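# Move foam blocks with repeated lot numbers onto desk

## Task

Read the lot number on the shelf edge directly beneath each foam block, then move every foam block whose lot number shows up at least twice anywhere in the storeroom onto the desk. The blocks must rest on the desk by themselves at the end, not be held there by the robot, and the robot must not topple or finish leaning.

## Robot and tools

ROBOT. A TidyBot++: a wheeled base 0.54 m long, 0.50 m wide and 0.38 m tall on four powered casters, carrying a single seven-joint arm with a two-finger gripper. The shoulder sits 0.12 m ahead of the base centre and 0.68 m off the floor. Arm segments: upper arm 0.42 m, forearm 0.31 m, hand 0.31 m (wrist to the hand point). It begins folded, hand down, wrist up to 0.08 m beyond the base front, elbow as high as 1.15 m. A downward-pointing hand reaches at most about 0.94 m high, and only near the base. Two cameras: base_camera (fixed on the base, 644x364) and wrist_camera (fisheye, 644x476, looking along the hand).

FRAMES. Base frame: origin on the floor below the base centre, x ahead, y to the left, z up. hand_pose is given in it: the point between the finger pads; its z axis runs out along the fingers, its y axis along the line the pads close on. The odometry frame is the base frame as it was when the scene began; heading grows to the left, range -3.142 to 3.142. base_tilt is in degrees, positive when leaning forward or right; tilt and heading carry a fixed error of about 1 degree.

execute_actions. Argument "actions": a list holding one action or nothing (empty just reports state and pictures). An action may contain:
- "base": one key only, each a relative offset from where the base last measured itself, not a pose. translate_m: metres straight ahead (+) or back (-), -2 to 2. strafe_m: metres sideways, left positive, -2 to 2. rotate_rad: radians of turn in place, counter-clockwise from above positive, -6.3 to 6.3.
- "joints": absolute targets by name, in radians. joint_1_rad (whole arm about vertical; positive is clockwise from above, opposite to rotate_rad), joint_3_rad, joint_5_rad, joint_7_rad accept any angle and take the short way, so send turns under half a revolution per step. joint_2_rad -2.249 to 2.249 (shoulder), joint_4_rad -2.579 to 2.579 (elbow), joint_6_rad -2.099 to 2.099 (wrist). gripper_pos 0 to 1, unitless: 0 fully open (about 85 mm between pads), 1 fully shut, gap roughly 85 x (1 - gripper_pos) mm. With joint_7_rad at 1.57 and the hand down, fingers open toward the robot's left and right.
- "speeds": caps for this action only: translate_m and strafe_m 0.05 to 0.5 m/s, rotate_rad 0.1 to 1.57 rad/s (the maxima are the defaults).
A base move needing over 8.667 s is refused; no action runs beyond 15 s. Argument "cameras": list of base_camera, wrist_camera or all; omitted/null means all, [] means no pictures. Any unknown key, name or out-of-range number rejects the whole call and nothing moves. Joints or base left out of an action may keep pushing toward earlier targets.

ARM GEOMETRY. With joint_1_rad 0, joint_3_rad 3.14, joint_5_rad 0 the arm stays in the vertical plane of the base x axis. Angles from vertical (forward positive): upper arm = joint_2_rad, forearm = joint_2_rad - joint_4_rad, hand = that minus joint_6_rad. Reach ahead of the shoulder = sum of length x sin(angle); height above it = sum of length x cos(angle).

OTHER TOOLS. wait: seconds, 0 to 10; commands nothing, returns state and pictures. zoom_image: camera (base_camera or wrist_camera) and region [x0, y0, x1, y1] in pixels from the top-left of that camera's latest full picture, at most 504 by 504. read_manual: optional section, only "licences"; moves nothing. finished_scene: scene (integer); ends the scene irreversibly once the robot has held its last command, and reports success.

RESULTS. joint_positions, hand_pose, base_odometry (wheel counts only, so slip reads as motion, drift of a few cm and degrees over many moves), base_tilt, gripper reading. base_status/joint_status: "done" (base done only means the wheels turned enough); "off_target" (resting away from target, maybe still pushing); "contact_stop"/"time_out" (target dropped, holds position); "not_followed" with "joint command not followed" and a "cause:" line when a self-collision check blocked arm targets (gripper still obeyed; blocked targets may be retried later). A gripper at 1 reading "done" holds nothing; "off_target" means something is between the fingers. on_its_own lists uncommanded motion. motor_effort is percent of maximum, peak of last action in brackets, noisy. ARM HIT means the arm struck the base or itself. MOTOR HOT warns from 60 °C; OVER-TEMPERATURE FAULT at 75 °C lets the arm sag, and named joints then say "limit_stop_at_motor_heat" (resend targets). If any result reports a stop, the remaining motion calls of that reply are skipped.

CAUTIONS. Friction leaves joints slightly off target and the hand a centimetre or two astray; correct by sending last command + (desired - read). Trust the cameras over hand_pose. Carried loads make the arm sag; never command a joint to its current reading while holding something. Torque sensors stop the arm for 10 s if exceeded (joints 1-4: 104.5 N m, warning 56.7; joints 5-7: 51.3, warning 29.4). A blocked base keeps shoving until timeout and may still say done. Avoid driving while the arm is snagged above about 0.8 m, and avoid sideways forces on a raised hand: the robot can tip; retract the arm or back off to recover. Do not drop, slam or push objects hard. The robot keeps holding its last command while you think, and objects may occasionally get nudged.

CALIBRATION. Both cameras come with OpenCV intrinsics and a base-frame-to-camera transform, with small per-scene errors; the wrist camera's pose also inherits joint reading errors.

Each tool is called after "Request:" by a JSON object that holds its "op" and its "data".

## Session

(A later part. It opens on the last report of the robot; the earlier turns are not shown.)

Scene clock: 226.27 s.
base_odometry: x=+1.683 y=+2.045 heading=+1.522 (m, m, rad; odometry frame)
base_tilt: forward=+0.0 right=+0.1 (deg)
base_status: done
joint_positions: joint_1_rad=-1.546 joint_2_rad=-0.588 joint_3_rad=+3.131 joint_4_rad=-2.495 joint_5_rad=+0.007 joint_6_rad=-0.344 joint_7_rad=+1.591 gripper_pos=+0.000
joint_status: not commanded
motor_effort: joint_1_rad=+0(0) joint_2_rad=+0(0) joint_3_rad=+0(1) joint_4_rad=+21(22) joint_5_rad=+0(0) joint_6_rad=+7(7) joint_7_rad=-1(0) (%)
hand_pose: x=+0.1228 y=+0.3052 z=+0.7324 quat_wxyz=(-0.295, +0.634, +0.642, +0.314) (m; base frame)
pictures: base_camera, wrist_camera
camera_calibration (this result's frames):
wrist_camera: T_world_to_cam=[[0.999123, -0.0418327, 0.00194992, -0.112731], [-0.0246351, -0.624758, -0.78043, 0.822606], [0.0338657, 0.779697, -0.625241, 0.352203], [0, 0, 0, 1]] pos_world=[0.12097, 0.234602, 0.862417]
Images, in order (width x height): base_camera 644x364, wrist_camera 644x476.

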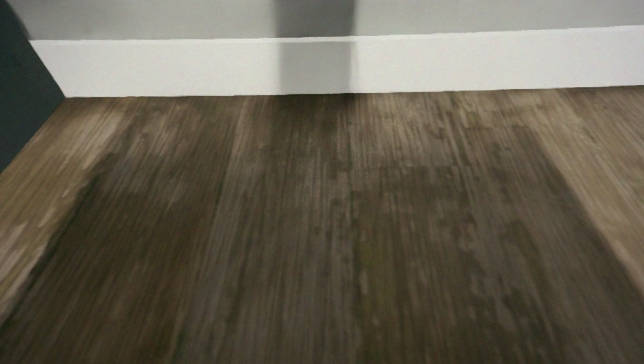

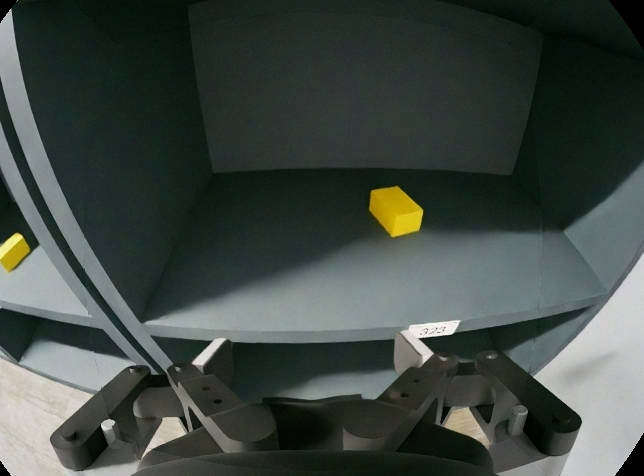

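Request:
{"op": "zoom_image", "data": {"camera": "wrist_camera", "region": [380,300,500,360]}}

Request:
{"op": "execute_actions", "data": {"actions": [{"base":{"strafe_m":-0.06},"joints":{"joint_6_rad":0.35}}], "cameras": ["wrist_camera"]}}

Request:
{"op": "execute_actions", "data": {"actions": [{"base":{"rotate_rad":-0.035}}], "cameras": []}}

Request:
{"op": "execute_actions", "data": {"actions": [{"base":{"translate_m":-0.8}}]}}

Request:
{"op": "execute_actions", "data": {"actions": [{"base":{"translate_m":-1.8},"joints":{"joint_6_rad":-0.35}}]}}

Region (380, 300, 500, 360) of wrist_camera's 644x476 image, scaled by 4.200.

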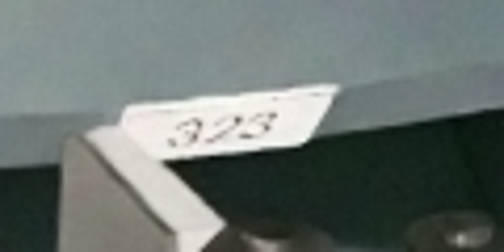

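Scene clock: 231.50 s.
base_odometry: x=+1.743 y=+2.042 heading=+1.522 (m, m, rad; odometry frame)
base_tilt: forward=+0.0 right=+0.1 (deg)
base_status: done
joint_positions: joint_1_rad=-1.546 joint_2_rad=-0.592 joint_3_rad=+3.131 joint_4_rad=-2.495 joint_5_rad=+0.007 joint_6_rad=+0.346 joint_7_rad=+1.591 gripper_pos=+0.000
joint_status: all done
motor_effort: joint_1_rad=+0(0) joint_2_rad=-2(1) joint_3_rad=+0(1) joint_4_rad=+23(24) joint_5_rad=+0(0) joint_6_rad=+9(9) joint_7_rad=-1(1) (%)
hand_pose: x=+0.1213 y=+0.3735 z=+0.9325 quat_wxyz=(-0.492, +0.492, +0.502, +0.515) (m; base frame)
pictures: wrist_camera
camera_calibration (this result's frames):
wrist_camera: T_world_to_cam=[[0.999494, -0.0286439, -0.0138638, -0.0989334], [-0.0133454, 0.0182125, -0.999745, 0.984377], [0.0288891, 0.999424, 0.0178211, -0.257005], [0, 0, 0, 1]] pos_world=[0.119445, 0.236096, 0.987335]
Images, in order (width x height): wrist_camera 644x476.

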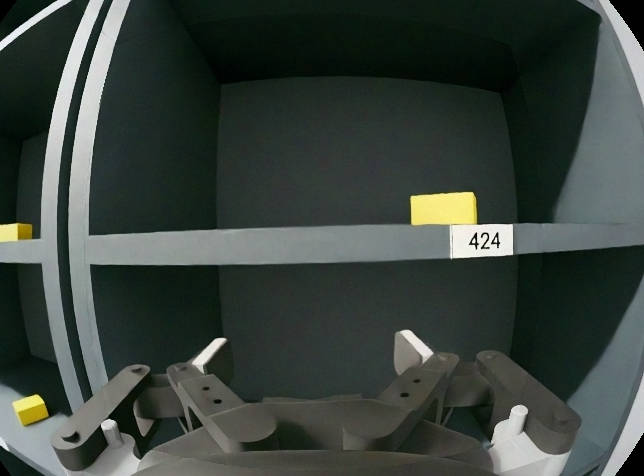

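Scene clock: 232.10 s.
base_odometry: x=+1.743 y=+2.042 heading=+1.487 (m, m, rad; odometry frame)
base_tilt: forward=-0.1 right=+0.0 (deg)
base_status: done
joint_positions: joint_1_rad=-1.547 joint_2_rad=-0.592 joint_3_rad=+3.131 joint_4_rad=-2.495 joint_5_rad=+0.007 joint_6_rad=+0.346 joint_7_rad=+1.591 gripper_pos=+0.000
joint_status: not commanded
motor_effort: joint_1_rad=+0(1) joint_2_rad=-1(2) joint_3_rad=+0(2) joint_4_rad=+23(23) joint_5_rad=+0(1) joint_6_rad=+9(9) joint_7_rad=-1(1) (%)
hand_pose: x=+0.1210 y=+0.3735 z=+0.9325 quat_wxyz=(-0.492, +0.491, +0.502, +0.515) (m; base frame)
pictures: none
No camera images: the call's "cameras" was empty. Leave "cameras" out to get every camera's image.

Scene clock: 235.03 s.
base_odometry: x=+1.676 y=+1.245 heading=+1.488 (m, m, rad; odometry frame)
base_tilt: forward=+0.0 right=+0.0 (deg)
base_status: done
joint_positions: joint_1_rad=-1.547 joint_2_rad=-0.592 joint_3_rad=+3.131 joint_4_rad=-2.495 joint_5_rad=+0.007 joint_6_rad=+0.346 joint_7_rad=+1.591 gripper_pos=+0.000
joint_status: not commanded
motor_effort: joint_1_rad=+0(0) joint_2_rad=-2(2) joint_3_rad=+1(1) joint_4_rad=+23(23) joint_5_rad=+0(1) joint_6_rad=+9(9) joint_7_rad=-1(1) (%)
hand_pose: x=+0.1210 y=+0.3735 z=+0.9325 quat_wxyz=(-0.492, +0.491, +0.502, +0.515) (m; base frame)
pictures: base_camera, wrist_camera
camera_calibration (this result's frames):
wrist_camera: T_world_to_cam=[[0.999517, -0.0278021, -0.0139033, -0.0989107], [-0.0134001, 0.0182023, -0.999745, 0.984384], [0.0280481, 0.999448, 0.017821, -0.256906], [0, 0, 0, 1]] pos_world=[0.11926, 0.236096, 0.987336]
Images, in order (width x height): base_camera 644x364, wrist_camera 644x476.

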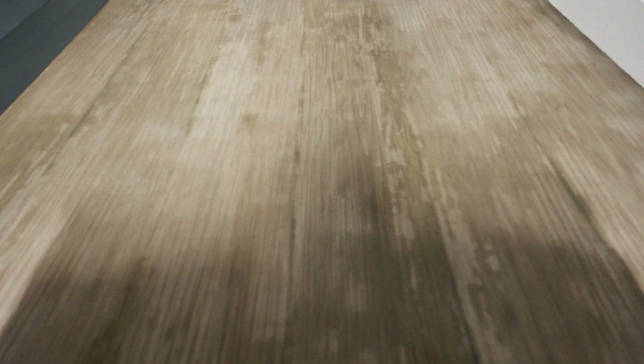

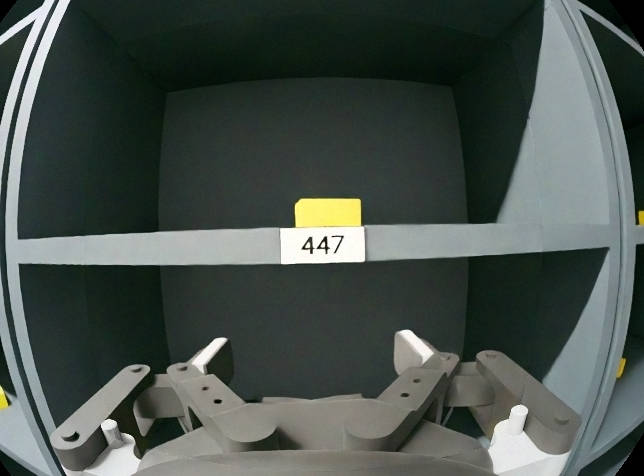

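Scene clock: 239.97 s.
base_odometry: x=+1.527 y=-0.549 heading=+1.488 (m, m, rad; odometry frame)
base_tilt: forward=+0.0 right=+0.1 (deg)
base_status: done
joint_positions: joint_1_rad=-1.547 joint_2_rad=-0.592 joint_3_rad=+3.131 joint_4_rad=-2.497 joint_5_rad=+0.007 joint_6_rad=-0.345 joint_7_rad=+1.591 gripper_pos=+0.000
joint_status: all done
motor_effort: joint_1_rad=+0(0) joint_2_rad=+0(2) joint_3_rad=+1(1) joint_4_rad=+22(24) joint_5_rad=+0(0) joint_6_rad=+7(8) joint_7_rad=+0(1) (%)
hand_pose: x=+0.1226 y=+0.3041 z=+0.7321 quat_wxyz=(-0.296, +0.634, +0.642, +0.314) (m; base frame)
pictures: base_camera, wrist_camera
camera_calibration (this result's frames):
wrist_camera: T_world_to_cam=[[0.999156, -0.0410216, 0.00193077, -0.112753], [-0.0241316, -0.624513, -0.780642, 0.821718], [0.0332289, 0.779936, -0.624976, 0.352654], [0, 0, 0, 1]] pos_world=[0.120769, 0.233501, 0.862086]
Images, in order (width x height): base_camera 644x364, wrist_camera 644x476.

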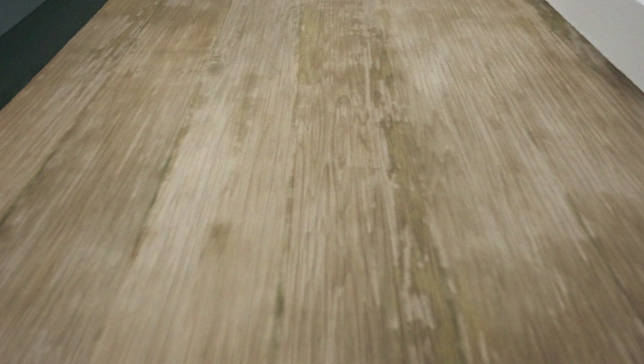

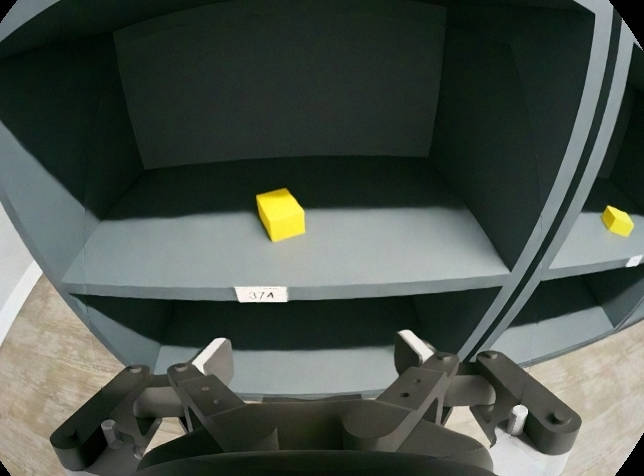

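Request:
{"op": "execute_actions", "data": {"actions": [{"joints":{"joint_2_rad":-0.3,"joint_4_rad":-1.2,"joint_6_rad":-1.3,"joint_1_rad":-1.59}}], "cameras": ["wrist_camera"]}}

Scene clock: 246.23 s.
base_odometry: x=+1.527 y=-0.549 heading=+1.488 (m, m, rad; odometry frame)
base_tilt: forward=+0.0 right=+0.1 (deg)
base_status: not commanded
joint_positions: joint_1_rad=-1.563 joint_2_rad=-0.325 joint_3_rad=+3.131 joint_4_rad=-1.219 joint_5_rad=+0.007 joint_6_rad=-1.274 joint_7_rad=+1.591 gripper_pos=+0.000
joint_status: all done
motor_effort: joint_1_rad=-1(0) joint_2_rad=-7(7) joint_3_rad=+0(0) joint_4_rad=+19(24) joint_5_rad=+0(0) joint_6_rad=+7(8) joint_7_rad=+0(1) (%)
hand_pose: x=+0.1177 y=+0.3679 z=+1.1023 quat_wxyz=(-0.324, +0.618, +0.632, +0.337) (m; base frame)
pictures: wrist_camera
camera_calibration (this result's frames):
wrist_camera: T_world_to_cam=[[0.999535, -0.0302378, -0.00400992, -0.103437], [-0.0202171, -0.558304, -0.82939, 1.17936], [0.0228401, 0.829085, -0.558656, 0.444521], [0, 0, 0, 1]] pos_world=[0.117079, 0.286766, 1.22607]
Images, in order (width x height): wrist_camera 644x476.

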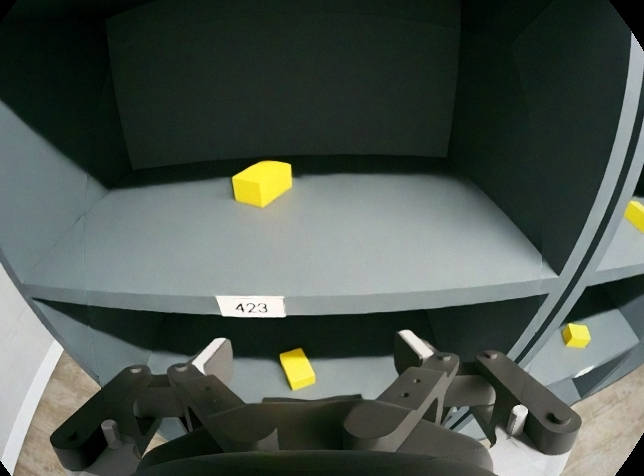

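Request:
{"op": "execute_actions", "data": {"actions": [{"base":{"translate_m":-0.35},"joints":{"joint_1_rad":-1.05}}], "cameras": []}}

Request:
{"op": "execute_actions", "data": {"actions": [{"base":{"strafe_m":0.2},"speeds":{"strafe_m":0.15}}]}}

Request:
{"op": "execute_actions", "data": {"actions": [{"joints":{"joint_2_rad":-0.08,"joint_4_rad":-1.26,"joint_6_rad":-1.0}}], "cameras": ["wrist_camera"]}}

Scene clock: 261.53 s.
base_odometry: x=+1.498 y=-0.898 heading=+1.488 (m, m, rad; odometry frame)
base_tilt: forward=+0.0 right=+0.1 (deg)
base_status: done
joint_positions: joint_1_rad=-1.075 joint_2_rad=-0.321 joint_3_rad=+3.131 joint_4_rad=-1.219 joint_5_rad=+0.007 joint_6_rad=-1.275 joint_7_rad=+1.591 gripper_pos=+0.000
joint_status: all done
motor_effort: joint_1_rad=-1(1) joint_2_rad=-7(8) joint_3_rad=+0(2) joint_4_rad=+19(20) joint_5_rad=+0(1) joint_6_rad=+7(7) joint_7_rad=-1(0) (%)
hand_pose: x=+0.2913 y=+0.3272 z=+1.1005 quat_wxyz=(-0.232, +0.753, +0.465, +0.404) (m; base frame)
pictures: none
No camera images: the call's "cameras" was empty. Leave "cameras" out to get every camera's image.

Scene clock: 263.53 s.
base_odometry: x=+1.299 y=-0.882 heading=+1.488 (m, m, rad; odometry frame)
base_tilt: forward=+0.0 right=+0.0 (deg)
base_status: done
joint_positions: joint_1_rad=-1.074 joint_2_rad=-0.310 joint_3_rad=+3.131 joint_4_rad=-1.218 joint_5_rad=+0.007 joint_6_rad=-1.276 joint_7_rad=+1.591 gripper_pos=+0.000
joint_status: not commanded
motor_effort: joint_1_rad=+0(1) joint_2_rad=-9(10) joint_3_rad=+0(1) joint_4_rad=+20(20) joint_5_rad=+0(1) joint_6_rad=+7(8) joint_7_rad=+0(1) (%)
hand_pose: x=+0.2936 y=+0.3309 z=+1.0965 quat_wxyz=(-0.229, +0.756, +0.466, +0.399) (m; base frame)
pictures: base_camera, wrist_camera
camera_calibration (this result's frames):
wrist_camera: T_world_to_cam=[[0.868236, -0.496138, -0.00371541, -0.0880295], [-0.286579, -0.495368, -0.820051, 1.20454], [0.405018, 0.713062, -0.572279, 0.409056], [0, 0, 0, 1]] pos_world=[0.255951, 0.261334, 1.22155]
Images, in order (width x height): base_camera 644x364, wrist_camera 644x476.

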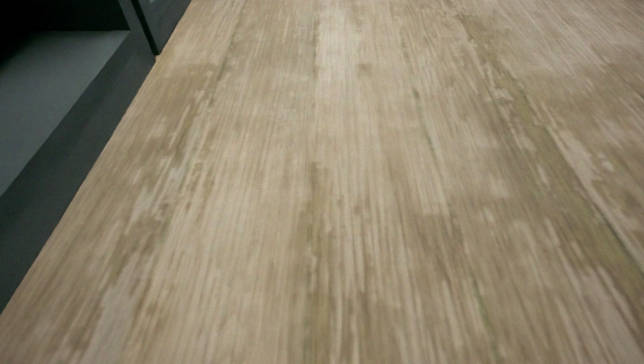

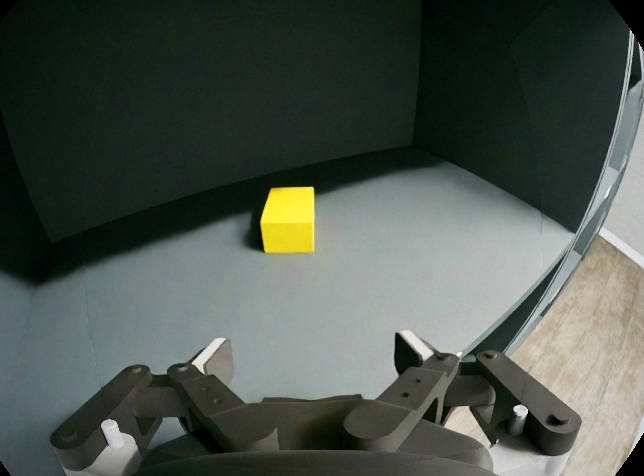

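Scene clock: 264.80 s.
base_odometry: x=+1.299 y=-0.882 heading=+1.488 (m, m, rad; odometry frame)
base_tilt: forward=+0.0 right=+0.1 (deg)
base_status: not commanded
joint_positions: joint_1_rad=-1.074 joint_2_rad=-0.076 joint_3_rad=+3.131 joint_4_rad=-1.247 joint_5_rad=+0.007 joint_6_rad=-1.023 joint_7_rad=+1.591 gripper_pos=+0.000
joint_status: all done
motor_effort: joint_1_rad=+0(0) joint_2_rad=-20(23) joint_3_rad=+0(0) joint_4_rad=+22(23) joint_5_rad=+0(0) joint_6_rad=+7(8) joint_7_rad=-1(1) (%)
hand_pose: x=+0.3577 y=+0.4507 z=+1.0418 quat_wxyz=(-0.228, +0.757, +0.467, +0.395) (m; base frame)
pictures: wrist_camera
camera_calibration (this result's frames):
wrist_camera: T_world_to_cam=[[0.869166, -0.494497, -0.00484889, -0.0843237], [-0.290501, -0.502624, -0.814235, 1.23609], [0.400199, 0.709114, -0.580515, 0.278395], [0, 0, 0, 1]] pos_world=[0.320964, 0.382178, 1.16767]
Images, in order (width x height): wrist_camera 644x476.

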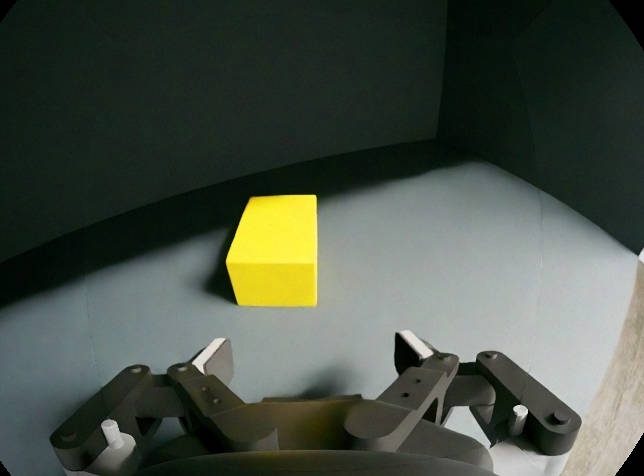

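Request:
{"op": "execute_actions", "data": {"actions": [{"base":{"translate_m":-0.03}}], "cameras": []}}

Request:
{"op": "execute_actions", "data": {"actions": [{"joints":{"joint_2_rad":0.16,"joint_4_rad":-1.0,"joint_6_rad":-0.96}}], "cameras": ["wrist_camera"]}}

Scene clock: 269.83 s.
base_odometry: x=+1.296 y=-0.912 heading=+1.488 (m, m, rad; odometry frame)
base_tilt: forward=+0.0 right=+0.1 (deg)
base_status: done
joint_positions: joint_1_rad=-1.070 joint_2_rad=-0.076 joint_3_rad=+3.132 joint_4_rad=-1.248 joint_5_rad=+0.007 joint_6_rad=-1.023 joint_7_rad=+1.591 gripper_pos=+0.000
joint_status: not commanded
motor_effort: joint_1_rad=+0(1) joint_2_rad=-18(24) joint_3_rad=+0(1) joint_4_rad=+22(23) joint_5_rad=+0(1) joint_6_rad=+7(7) joint_7_rad=-1(0) (%)
hand_pose: x=+0.3596 y=+0.4499 z=+1.0420 quat_wxyz=(-0.227, +0.758, +0.466, +0.396) (m; base frame)
pictures: none
No camera images: the call's "cameras" was empty. Leave "cameras" out to get every camera's image.

Scene clock: 271.40 s.
base_odometry: x=+1.296 y=-0.912 heading=+1.488 (m, m, rad; odometry frame)
base_tilt: forward=-0.1 right=+0.0 (deg)
base_status: not commanded
joint_positions: joint_1_rad=-1.070 joint_2_rad=+0.153 joint_3_rad=+3.132 joint_4_rad=-1.022 joint_5_rad=+0.007 joint_6_rad=-0.985 joint_7_rad=+1.591 gripper_pos=+0.000
joint_status: all done
motor_effort: joint_1_rad=+0(0) joint_2_rad=-28(32) joint_3_rad=+0(1) joint_4_rad=+22(23) joint_5_rad=+0(0) joint_6_rad=+7(8) joint_7_rad=+0(0) (%)
hand_pose: x=+0.4087 y=+0.5401 z=+1.0459 quat_wxyz=(-0.236, +0.752, +0.461, +0.408) (m; base frame)
pictures: wrist_camera
camera_calibration (this result's frames):
wrist_camera: T_world_to_cam=[[0.867349, -0.497635, -0.00809465, -0.0786129], [-0.280663, -0.47562, -0.833675, 1.30087], [0.411016, 0.725359, -0.552196, 0.154143], [0, 0, 0, 1]] pos_world=[0.369937, 0.467792, 1.16899]
Images, in order (width x height): wrist_camera 644x476.

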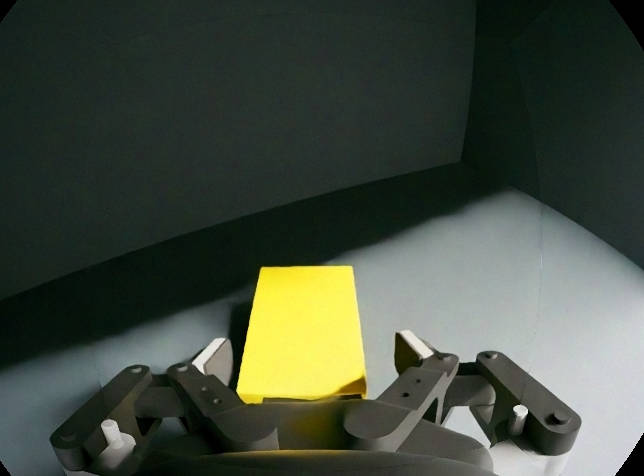

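Lower about 2 cm, then close.

Request:
{"op": "execute_actions", "data": {"actions": [{"joints":{"joint_2_rad":0.2}}], "cameras": ["wrist_camera"]}}

Request:
{"op": "execute_actions", "data": {"actions": [{"joints":{"gripper_pos":1}}], "cameras": []}}

Request:
{"op": "execute_actions", "data": {"actions": [{"joints":{"joint_2_rad":0.08}}], "cameras": ["wrist_camera"]}}

Scene clock: 276.87 s.
base_odometry: x=+1.296 y=-0.912 heading=+1.488 (m, m, rad; odometry frame)
base_tilt: forward=+0.0 right=+0.0 (deg)
base_status: not commanded
joint_positions: joint_1_rad=-1.070 joint_2_rad=+0.184 joint_3_rad=+3.132 joint_4_rad=-1.019 joint_5_rad=+0.007 joint_6_rad=-0.985 joint_7_rad=+1.591 gripper_pos=+0.000
joint_status: all done
motor_effort: joint_1_rad=+0(0) joint_2_rad=-29(31) joint_3_rad=-1(1) joint_4_rad=+22(22) joint_5_rad=+0(0) joint_6_rad=+7(7) joint_7_rad=-1(0) (%)
hand_pose: x=+0.4141 y=+0.5499 z=+1.0281 quat_wxyz=(-0.230, +0.757, +0.465, +0.397) (m; base frame)
pictures: wrist_camera
camera_calibration (this result's frames):
wrist_camera: T_world_to_cam=[[0.86724, -0.497833, -0.00754002, -0.0789472], [-0.291952, -0.496206, -0.817645, 1.29174], [0.403309, 0.711296, -0.575673, 0.170087], [0, 0, 0, 1]] pos_world=[0.376994, 0.480683, 1.1535]
Images, in order (width x height): wrist_camera 644x476.

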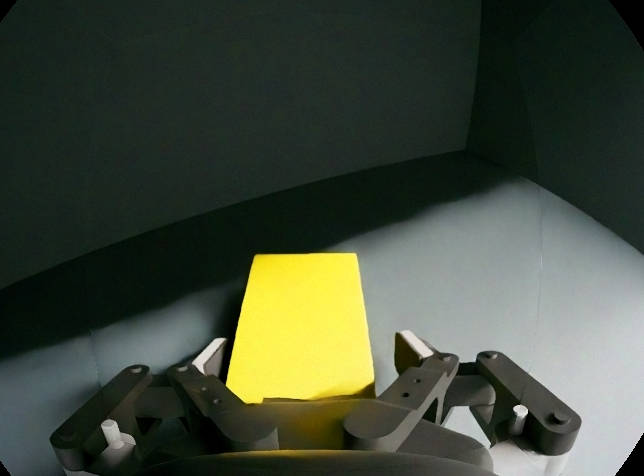

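Scene clock: 277.97 s.
base_odometry: x=+1.296 y=-0.912 heading=+1.488 (m, m, rad; odometry frame)
base_tilt: forward=+0.0 right=+0.1 (deg)
base_status: not commanded
joint_positions: joint_1_rad=-1.070 joint_2_rad=+0.185 joint_3_rad=+3.132 joint_4_rad=-1.017 joint_5_rad=+0.007 joint_6_rad=-0.984 joint_7_rad=+1.591 gripper_pos=+0.372
joint_status: gripper_pos off_target (ended at +0.372, target +1.000)
motor_effort: joint_1_rad=+0(1) joint_2_rad=-29(32) joint_3_rad=+0(0) joint_4_rad=+22(22) joint_5_rad=+0(0) joint_6_rad=+7(8) joint_7_rad=-1(1) (%)
hand_pose: x=+0.4143 y=+0.5504 z=+1.0289 quat_wxyz=(-0.230, +0.757, +0.464, +0.398) (m; base frame)
pictures: none
No camera images: the call's "cameras" was empty. Leave "cameras" out to get every camera's image.

Scene clock: 279.07 s.
base_odometry: x=+1.296 y=-0.912 heading=+1.488 (m, m, rad; odometry frame)
base_tilt: forward=-0.1 right=+0.1 (deg)
base_status: not commanded
joint_positions: joint_1_rad=-1.070 joint_2_rad=+0.087 joint_3_rad=+3.132 joint_4_rad=-1.015 joint_5_rad=+0.007 joint_6_rad=-0.984 joint_7_rad=+1.591 gripper_pos=+0.372
joint_status: all done
motor_effort: joint_1_rad=+0(0) joint_2_rad=-25(32) joint_3_rad=-1(0) joint_4_rad=+22(24) joint_5_rad=+0(0) joint_6_rad=+8(8) joint_7_rad=+0(1) (%)
hand_pose: x=+0.3966 y=+0.5179 z=+1.0901 quat_wxyz=(-0.252, +0.736, +0.452, +0.436) (m; base frame)
pictures: wrist_camera
camera_calibration (this result's frames):
wrist_camera: T_world_to_cam=[[0.867666, -0.497054, -0.00966244, -0.0774863], [-0.250115, -0.419643, -0.872549, 1.32497], [0.42965, 0.759498, -0.488431, 0.105103], [0, 0, 0, 1]] pos_world=[0.35347, 0.437674, 1.20669]
Images, in order (width x height): wrist_camera 644x476.

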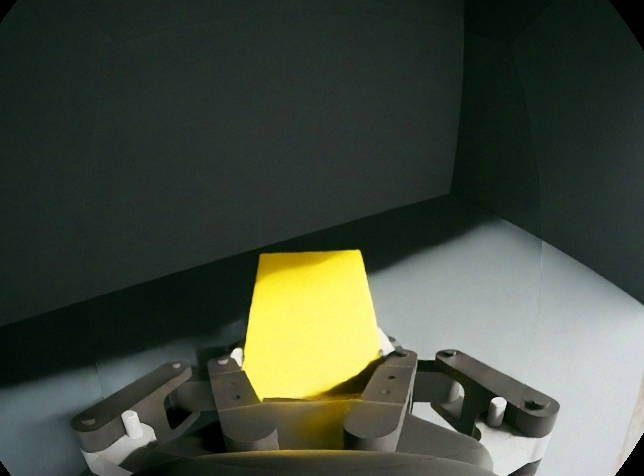

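Request:
{"op": "execute_actions", "data": {"actions": [{"joints":{"joint_2_rad":-0.32,"joint_4_rad":-1.2,"joint_6_rad":-1.28},"base":{"strafe_m":-0.2},"speeds":{"strafe_m":0.15}}], "cameras": []}}

Request:
{"op": "execute_actions", "data": {"actions": [{"joints":{"joint_1_rad":0},"base":{"translate_m":-0.5},"speeds":{"translate_m":0.2}}], "cameras": []}}

Request:
{"op": "execute_actions", "data": {"actions": [{"joints":{"joint_2_rad":-0.6,"joint_4_rad":-2.3,"joint_6_rad":-0.45}}], "cameras": []}}

Request:
{"op": "execute_actions", "data": {"actions": [{"joints":{"joint_1_rad":-1.59}}]}}

Scene clock: 287.03 s.
base_odometry: x=+1.495 y=-0.929 heading=+1.488 (m, m, rad; odometry frame)
base_tilt: forward=+0.0 right=+0.1 (deg)
base_status: done
joint_positions: joint_1_rad=-1.070 joint_2_rad=-0.319 joint_3_rad=+3.132 joint_4_rad=-1.180 joint_5_rad=+0.007 joint_6_rad=-1.259 joint_7_rad=+1.591 gripper_pos=+0.372
joint_status: all done
motor_effort: joint_1_rad=+0(2) joint_2_rad=-7(30) joint_3_rad=+1(1) joint_4_rad=+19(24) joint_5_rad=+0(0) joint_6_rad=+8(8) joint_7_rad=-1(1) (%)
hand_pose: x=+0.2937 y=+0.3280 z=+1.1240 quat_wxyz=(-0.243, +0.743, +0.456, +0.425) (m; base frame)
pictures: none
No camera images: the call's "cameras" was empty. Leave "cameras" out to get every camera's image.

Scene clock: 290.30 s.
base_odometry: x=+1.454 y=-1.427 heading=+1.488 (m, m, rad; odometry frame)
base_tilt: forward=+0.0 right=+0.1 (deg)
base_status: done
joint_positions: joint_1_rad=-0.024 joint_2_rad=-0.320 joint_3_rad=+3.132 joint_4_rad=-1.182 joint_5_rad=+0.007 joint_6_rad=-1.260 joint_7_rad=+1.591 gripper_pos=+0.372
joint_status: all done
motor_effort: joint_1_rad=+0(0) joint_2_rad=-6(13) joint_3_rad=+0(1) joint_4_rad=+19(21) joint_5_rad=+0(1) joint_6_rad=+8(8) joint_7_rad=-1(1) (%)
hand_pose: x=+0.4900 y=+0.0129 z=+1.1228 quat_wxyz=(+0.002, +0.872, +0.023, +0.488) (m; base frame)
pictures: none
No camera images: the call's "cameras" was empty. Leave "cameras" out to get every camera's image.

Scene clock: 292.67 s.
base_odometry: x=+1.454 y=-1.427 heading=+1.488 (m, m, rad; odometry frame)
base_tilt: forward=+0.0 right=-0.1 (deg)
base_status: not commanded
joint_positions: joint_1_rad=-0.024 joint_2_rad=-0.575 joint_3_rad=+3.132 joint_4_rad=-2.284 joint_5_rad=+0.007 joint_6_rad=-0.478 joint_7_rad=+1.591 gripper_pos=+0.372
joint_status: all done
motor_effort: joint_1_rad=+0(0) joint_2_rad=-1(8) joint_3_rad=+1(1) joint_4_rad=+23(24) joint_5_rad=-1(0) joint_6_rad=+8(7) joint_7_rad=-1(0) (%)
hand_pose: x=+0.4552 y=+0.0118 z=+0.8115 quat_wxyz=(+0.003, +0.888, +0.027, +0.459) (m; base frame)
pictures: none
No camera images: the call's "cameras" was empty. Leave "cameras" out to get every camera's image.

Scene clock: 295.47 s.
base_odometry: x=+1.454 y=-1.427 heading=+1.488 (m, m, rad; odometry frame)
base_tilt: forward=-0.1 right=+0.1 (deg)
base_status: not commanded
joint_positions: joint_1_rad=-1.566 joint_2_rad=-0.575 joint_3_rad=+3.132 joint_4_rad=-2.284 joint_5_rad=+0.007 joint_6_rad=-0.477 joint_7_rad=+1.591 gripper_pos=+0.372
joint_status: all done
motor_effort: joint_1_rad=+0(1) joint_2_rad=-2(2) joint_3_rad=+1(1) joint_4_rad=+23(23) joint_5_rad=+0(0) joint_6_rad=+8(8) joint_7_rad=-1(1) (%)
hand_pose: x=+0.1166 y=+0.3366 z=+0.8119 quat_wxyz=(-0.319, +0.618, +0.638, +0.331) (m; base frame)
pictures: base_camera, wrist_camera
camera_calibration (this result's frames):
wrist_camera: T_world_to_cam=[[0.999735, -0.0230034, -0.0000519391, -0.110174], [-0.0132326, -0.573246, -0.819277, 0.916971], [0.0188164, 0.819061, -0.573398, 0.323983], [0, 0, 0, 1]] pos_world=[0.116183, 0.257754, 0.937019]
Images, in order (width x height): base_camera 644x364, wrist_camera 644x476.

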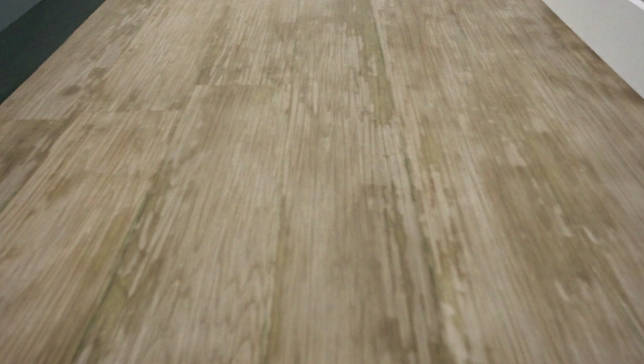

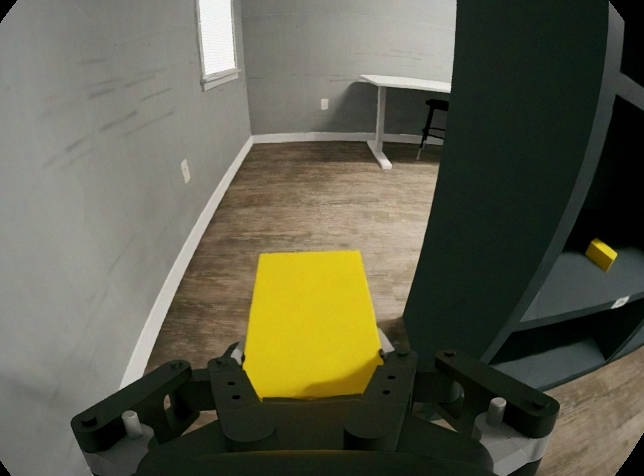

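Request:
{"op": "execute_actions", "data": {"actions": [{"base":{"strafe_m":1.65}}], "cameras": ["wrist_camera"]}}

Request:
{"op": "execute_actions", "data": {"actions": [{"base":{"translate_m":0.85},"joints":{"joint_2_rad":-0.2,"joint_4_rad":-1.8,"joint_6_rad":-0.57}}], "cameras": ["wrist_camera"]}}

Scene clock: 304.57 s.
base_odometry: x=-0.190 y=-1.291 heading=+1.488 (m, m, rad; odometry frame)
base_tilt: forward=+0.0 right=+0.0 (deg)
base_status: done
joint_positions: joint_1_rad=-1.566 joint_2_rad=-0.584 joint_3_rad=+3.132 joint_4_rad=-2.284 joint_5_rad=+0.007 joint_6_rad=-0.475 joint_7_rad=+1.591 gripper_pos=+0.372
joint_status: not commanded
motor_effort: joint_1_rad=+0(0) joint_2_rad=-2(4) joint_3_rad=+1(1) joint_4_rad=+23(24) joint_5_rad=-1(0) joint_6_rad=+8(8) joint_7_rad=-1(1) (%)
hand_pose: x=+0.1166 y=+0.3358 z=+0.8154 quat_wxyz=(-0.322, +0.616, +0.636, +0.335) (m; base frame)
pictures: wrist_camera
camera_calibration (this result's frames):
wrist_camera: T_world_to_cam=[[0.999737, -0.0229335, -0.00027976, -0.110003], [-0.0131707, -0.56408, -0.825615, 0.921483], [0.0187764, 0.825401, -0.564234, 0.31705], [0, 0, 0, 1]] pos_world=[0.116157, 0.255574, 0.939649]
Images, in order (width x height): wrist_camera 644x476.

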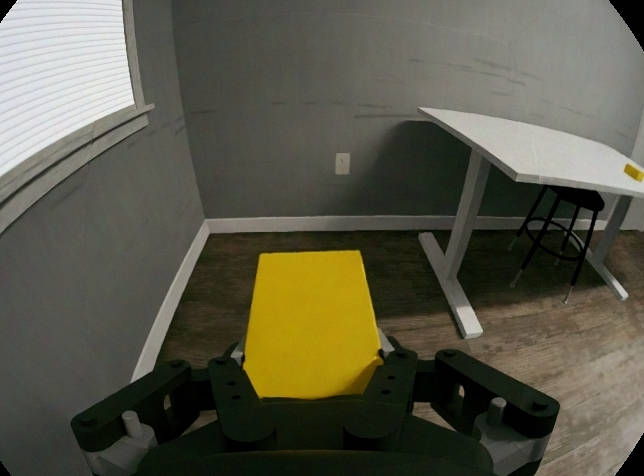

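Scene clock: 307.60 s.
base_odometry: x=-0.121 y=-0.444 heading=+1.488 (m, m, rad; odometry frame)
base_tilt: forward=-0.1 right=+0.0 (deg)
base_status: done
joint_positions: joint_1_rad=-1.568 joint_2_rad=-0.214 joint_3_rad=+3.132 joint_4_rad=-1.823 joint_5_rad=+0.007 joint_6_rad=-0.547 joint_7_rad=+1.591 gripper_pos=+0.372
joint_status: all done
motor_effort: joint_1_rad=-1(1) joint_2_rad=-15(16) joint_3_rad=+0(2) joint_4_rad=+23(26) joint_5_rad=+0(1) joint_6_rad=+8(9) joint_7_rad=-1(1) (%)
hand_pose: x=+0.1152 y=+0.4843 z=+0.9094 quat_wxyz=(-0.330, +0.613, +0.633, +0.340) (m; base frame)
pictures: wrist_camera
camera_calibration (this result's frames):
wrist_camera: T_world_to_cam=[[0.999774, -0.0208639, -0.00412313, -0.102719], [-0.0148781, -0.54761, -0.836602, 1.08507], [0.0151969, 0.836474, -0.547796, 0.227757], [0, 0, 0, 1]] pos_world=[0.115379, 0.401538, 1.03211]
Images, in order (width x height): wrist_camera 644x476.

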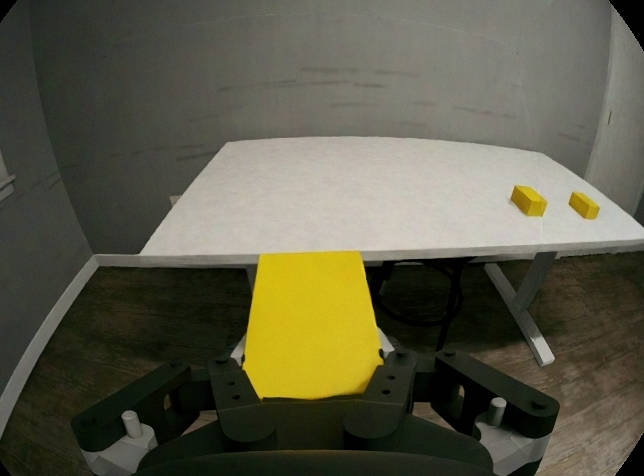

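Request:
{"op": "execute_actions", "data": {"actions": [{"joints":{"joint_2_rad":0.4,"joint_4_rad":-1.24,"joint_6_rad":-0.31}}], "cameras": []}}

Request:
{"op": "execute_actions", "data": {"actions": [{"base":{"strafe_m":0.22}}], "cameras": []}}

Request:
{"op": "execute_actions", "data": {"actions": [{"joints":{"joint_2_rad":0.57}}], "cameras": []}}

Request:
{"op": "execute_actions", "data": {"actions": [{"joints":{"joint_2_rad":0.62}}], "cameras": ["wrist_camera"]}}

Scene clock: 314.07 s.
base_odometry: x=-0.121 y=-0.444 heading=+1.488 (m, m, rad; odometry frame)
base_tilt: forward=-0.1 right=+0.0 (deg)
base_status: not commanded
joint_positions: joint_1_rad=-1.568 joint_2_rad=+0.395 joint_3_rad=+3.132 joint_4_rad=-1.266 joint_5_rad=+0.007 joint_6_rad=-0.338 joint_7_rad=+1.591 gripper_pos=+0.372
joint_status: all done
motor_effort: joint_1_rad=+0(0) joint_2_rad=-39(40) joint_3_rad=+0(0) joint_4_rad=+23(25) joint_5_rad=+0(0) joint_6_rad=+8(8) joint_7_rad=-1(1) (%)
hand_pose: x=+0.1148 y=+0.7582 z=+0.9126 quat_wxyz=(-0.379, +0.586, +0.603, +0.386) (m; base frame)
pictures: none
No camera images: the call's "cameras" was empty. Leave "cameras" out to get every camera's image.

Scene clock: 315.67 s.
base_odometry: x=-0.340 y=-0.426 heading=+1.487 (m, m, rad; odometry frame)
base_tilt: forward=+0.0 right=+0.0 (deg)
base_status: done
joint_positions: joint_1_rad=-1.568 joint_2_rad=+0.401 joint_3_rad=+3.132 joint_4_rad=-1.261 joint_5_rad=+0.007 joint_6_rad=-0.335 joint_7_rad=+1.591 gripper_pos=+0.372
joint_status: not commanded
motor_effort: joint_1_rad=+0(1) joint_2_rad=-41(44) joint_3_rad=+0(0) joint_4_rad=+24(25) joint_5_rad=+0(0) joint_6_rad=+8(9) joint_7_rad=-1(1) (%)
hand_pose: x=+0.1148 y=+0.7605 z=+0.9122 quat_wxyz=(-0.379, +0.586, +0.603, +0.387) (m; base frame)
pictures: none
No camera images: the call's "cameras" was empty. Leave "cameras" out to get every camera's image.

Scene clock: 316.83 s.
base_odometry: x=-0.340 y=-0.426 heading=+1.487 (m, m, rad; odometry frame)
base_tilt: forward=+0.0 right=+0.0 (deg)
base_status: not commanded
joint_positions: joint_1_rad=-1.568 joint_2_rad=+0.577 joint_3_rad=+3.132 joint_4_rad=-1.255 joint_5_rad=+0.007 joint_6_rad=-0.334 joint_7_rad=+1.591 gripper_pos=+0.372
joint_status: all done
motor_effort: joint_1_rad=+0(0) joint_2_rad=-45(48) joint_3_rad=+0(1) joint_4_rad=+23(25) joint_5_rad=+0(0) joint_6_rad=+8(8) joint_7_rad=-1(1) (%)
hand_pose: x=+0.1149 y=+0.7908 z=+0.7785 quat_wxyz=(-0.329, +0.616, +0.633, +0.334) (m; base frame)
pictures: none
No camera images: the call's "cameras" was empty. Leave "cameras" out to get every camera's image.

Scene clock: 317.60 s.
base_odometry: x=-0.340 y=-0.426 heading=+1.487 (m, m, rad; odometry frame)
base_tilt: forward=+0.0 right=+0.1 (deg)
base_status: not commanded
joint_positions: joint_1_rad=-1.568 joint_2_rad=+0.601 joint_3_rad=+3.132 joint_4_rad=-1.255 joint_5_rad=+0.007 joint_6_rad=-0.332 joint_7_rad=+1.591 gripper_pos=+0.372
joint_status: all done
motor_effort: joint_1_rad=+0(0) joint_2_rad=-43(46) joint_3_rad=+0(0) joint_4_rad=+21(23) joint_5_rad=+0(0) joint_6_rad=+7(8) joint_7_rad=+0(1) (%)
hand_pose: x=+0.1149 y=+0.7935 z=+0.7609 quat_wxyz=(-0.322, +0.619, +0.637, +0.327) (m; base frame)
pictures: wrist_camera
camera_calibration (this result's frames):
wrist_camera: T_world_to_cam=[[0.999719, -0.0209891, -0.0110147, -0.0911734], [-0.021072, -0.57414, -0.818486, 1.13806], [0.0108553, 0.818488, -0.574421, -0.0772427], [0, 0, 0, 1]] pos_world=[0.115967, 0.714712, 0.886109]
Images, in order (width x height): wrist_camera 644x476.

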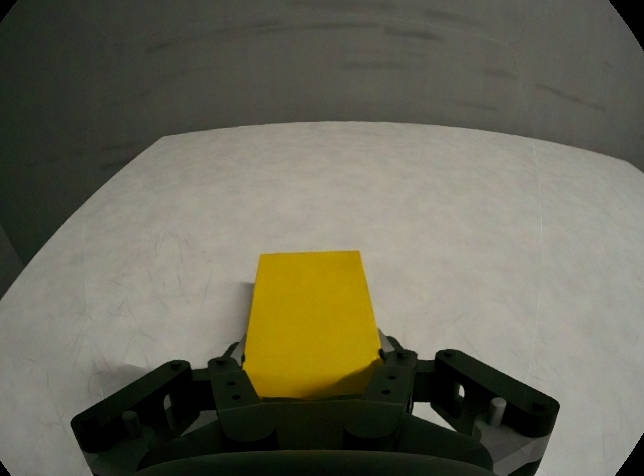

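Request:
{"op": "execute_actions", "data": {"actions": [{"joints":{"gripper_pos":0}}], "cameras": []}}

Request:
{"op": "execute_actions", "data": {"actions": [{"joints":{"joint_2_rad":0.3,"joint_6_rad":-0.7}}], "cameras": ["wrist_camera"]}}

Scene clock: 321.50 s.
base_odometry: x=-0.340 y=-0.426 heading=+1.487 (m, m, rad; odometry frame)
base_tilt: forward=+0.0 right=+0.1 (deg)
base_status: not commanded
joint_positions: joint_1_rad=-1.568 joint_2_rad=+0.601 joint_3_rad=+3.132 joint_4_rad=-1.255 joint_5_rad=+0.007 joint_6_rad=-0.332 joint_7_rad=+1.591 gripper_pos=+0.000
joint_status: all done
motor_effort: joint_1_rad=+0(0) joint_2_rad=-45(45) joint_3_rad=-1(1) joint_4_rad=+22(23) joint_5_rad=+0(0) joint_6_rad=+7(8) joint_7_rad=-1(0) (%)
hand_pose: x=+0.1149 y=+0.7935 z=+0.7603 quat_wxyz=(-0.322, +0.619, +0.637, +0.327) (m; base frame)
pictures: none
No camera images: the call's "cameras" was empty. Leave "cameras" out to get every camera's image.

Scene clock: 323.10 s.
base_odometry: x=-0.340 y=-0.426 heading=+1.487 (m, m, rad; odometry frame)
base_tilt: forward=+0.0 right=+0.0 (deg)
base_status: not commanded
joint_positions: joint_1_rad=-1.568 joint_2_rad=+0.296 joint_3_rad=+3.132 joint_4_rad=-1.251 joint_5_rad=+0.007 joint_6_rad=-0.675 joint_7_rad=+1.591 gripper_pos=+0.000
joint_status: all done
motor_effort: joint_1_rad=+0(0) joint_2_rad=-35(48) joint_3_rad=+0(1) joint_4_rad=+23(24) joint_5_rad=+0(0) joint_6_rad=+7(8) joint_7_rad=-1(1) (%)
hand_pose: x=+0.1154 y=+0.6845 z=+0.9035 quat_wxyz=(-0.310, +0.624, +0.643, +0.318) (m; base frame)
pictures: wrist_camera
camera_calibration (this result's frames):
wrist_camera: T_world_to_cam=[[0.999728, -0.02222, -0.00713883, -0.0950477], [-0.019077, -0.601805, -0.798415, 1.19283], [0.0134446, 0.798334, -0.602065, 0.132331], [0, 0, 0, 1]] pos_world=[0.115998, 0.610093, 1.03136]
Images, in order (width x height): wrist_camera 644x476.

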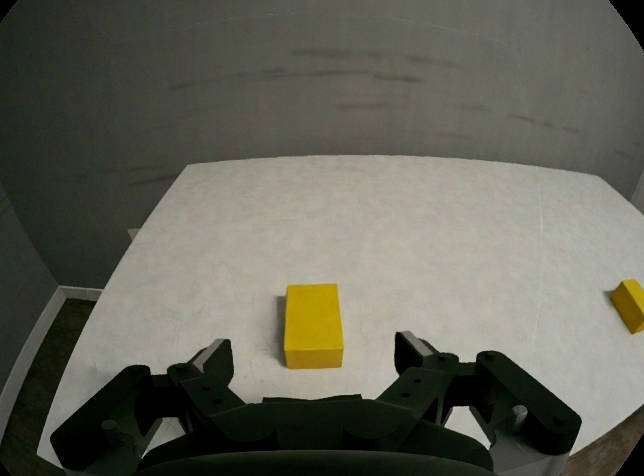

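Request:
{"op": "finished_scene", "data": {"scene": 2}}

The scene is finished: the task was done.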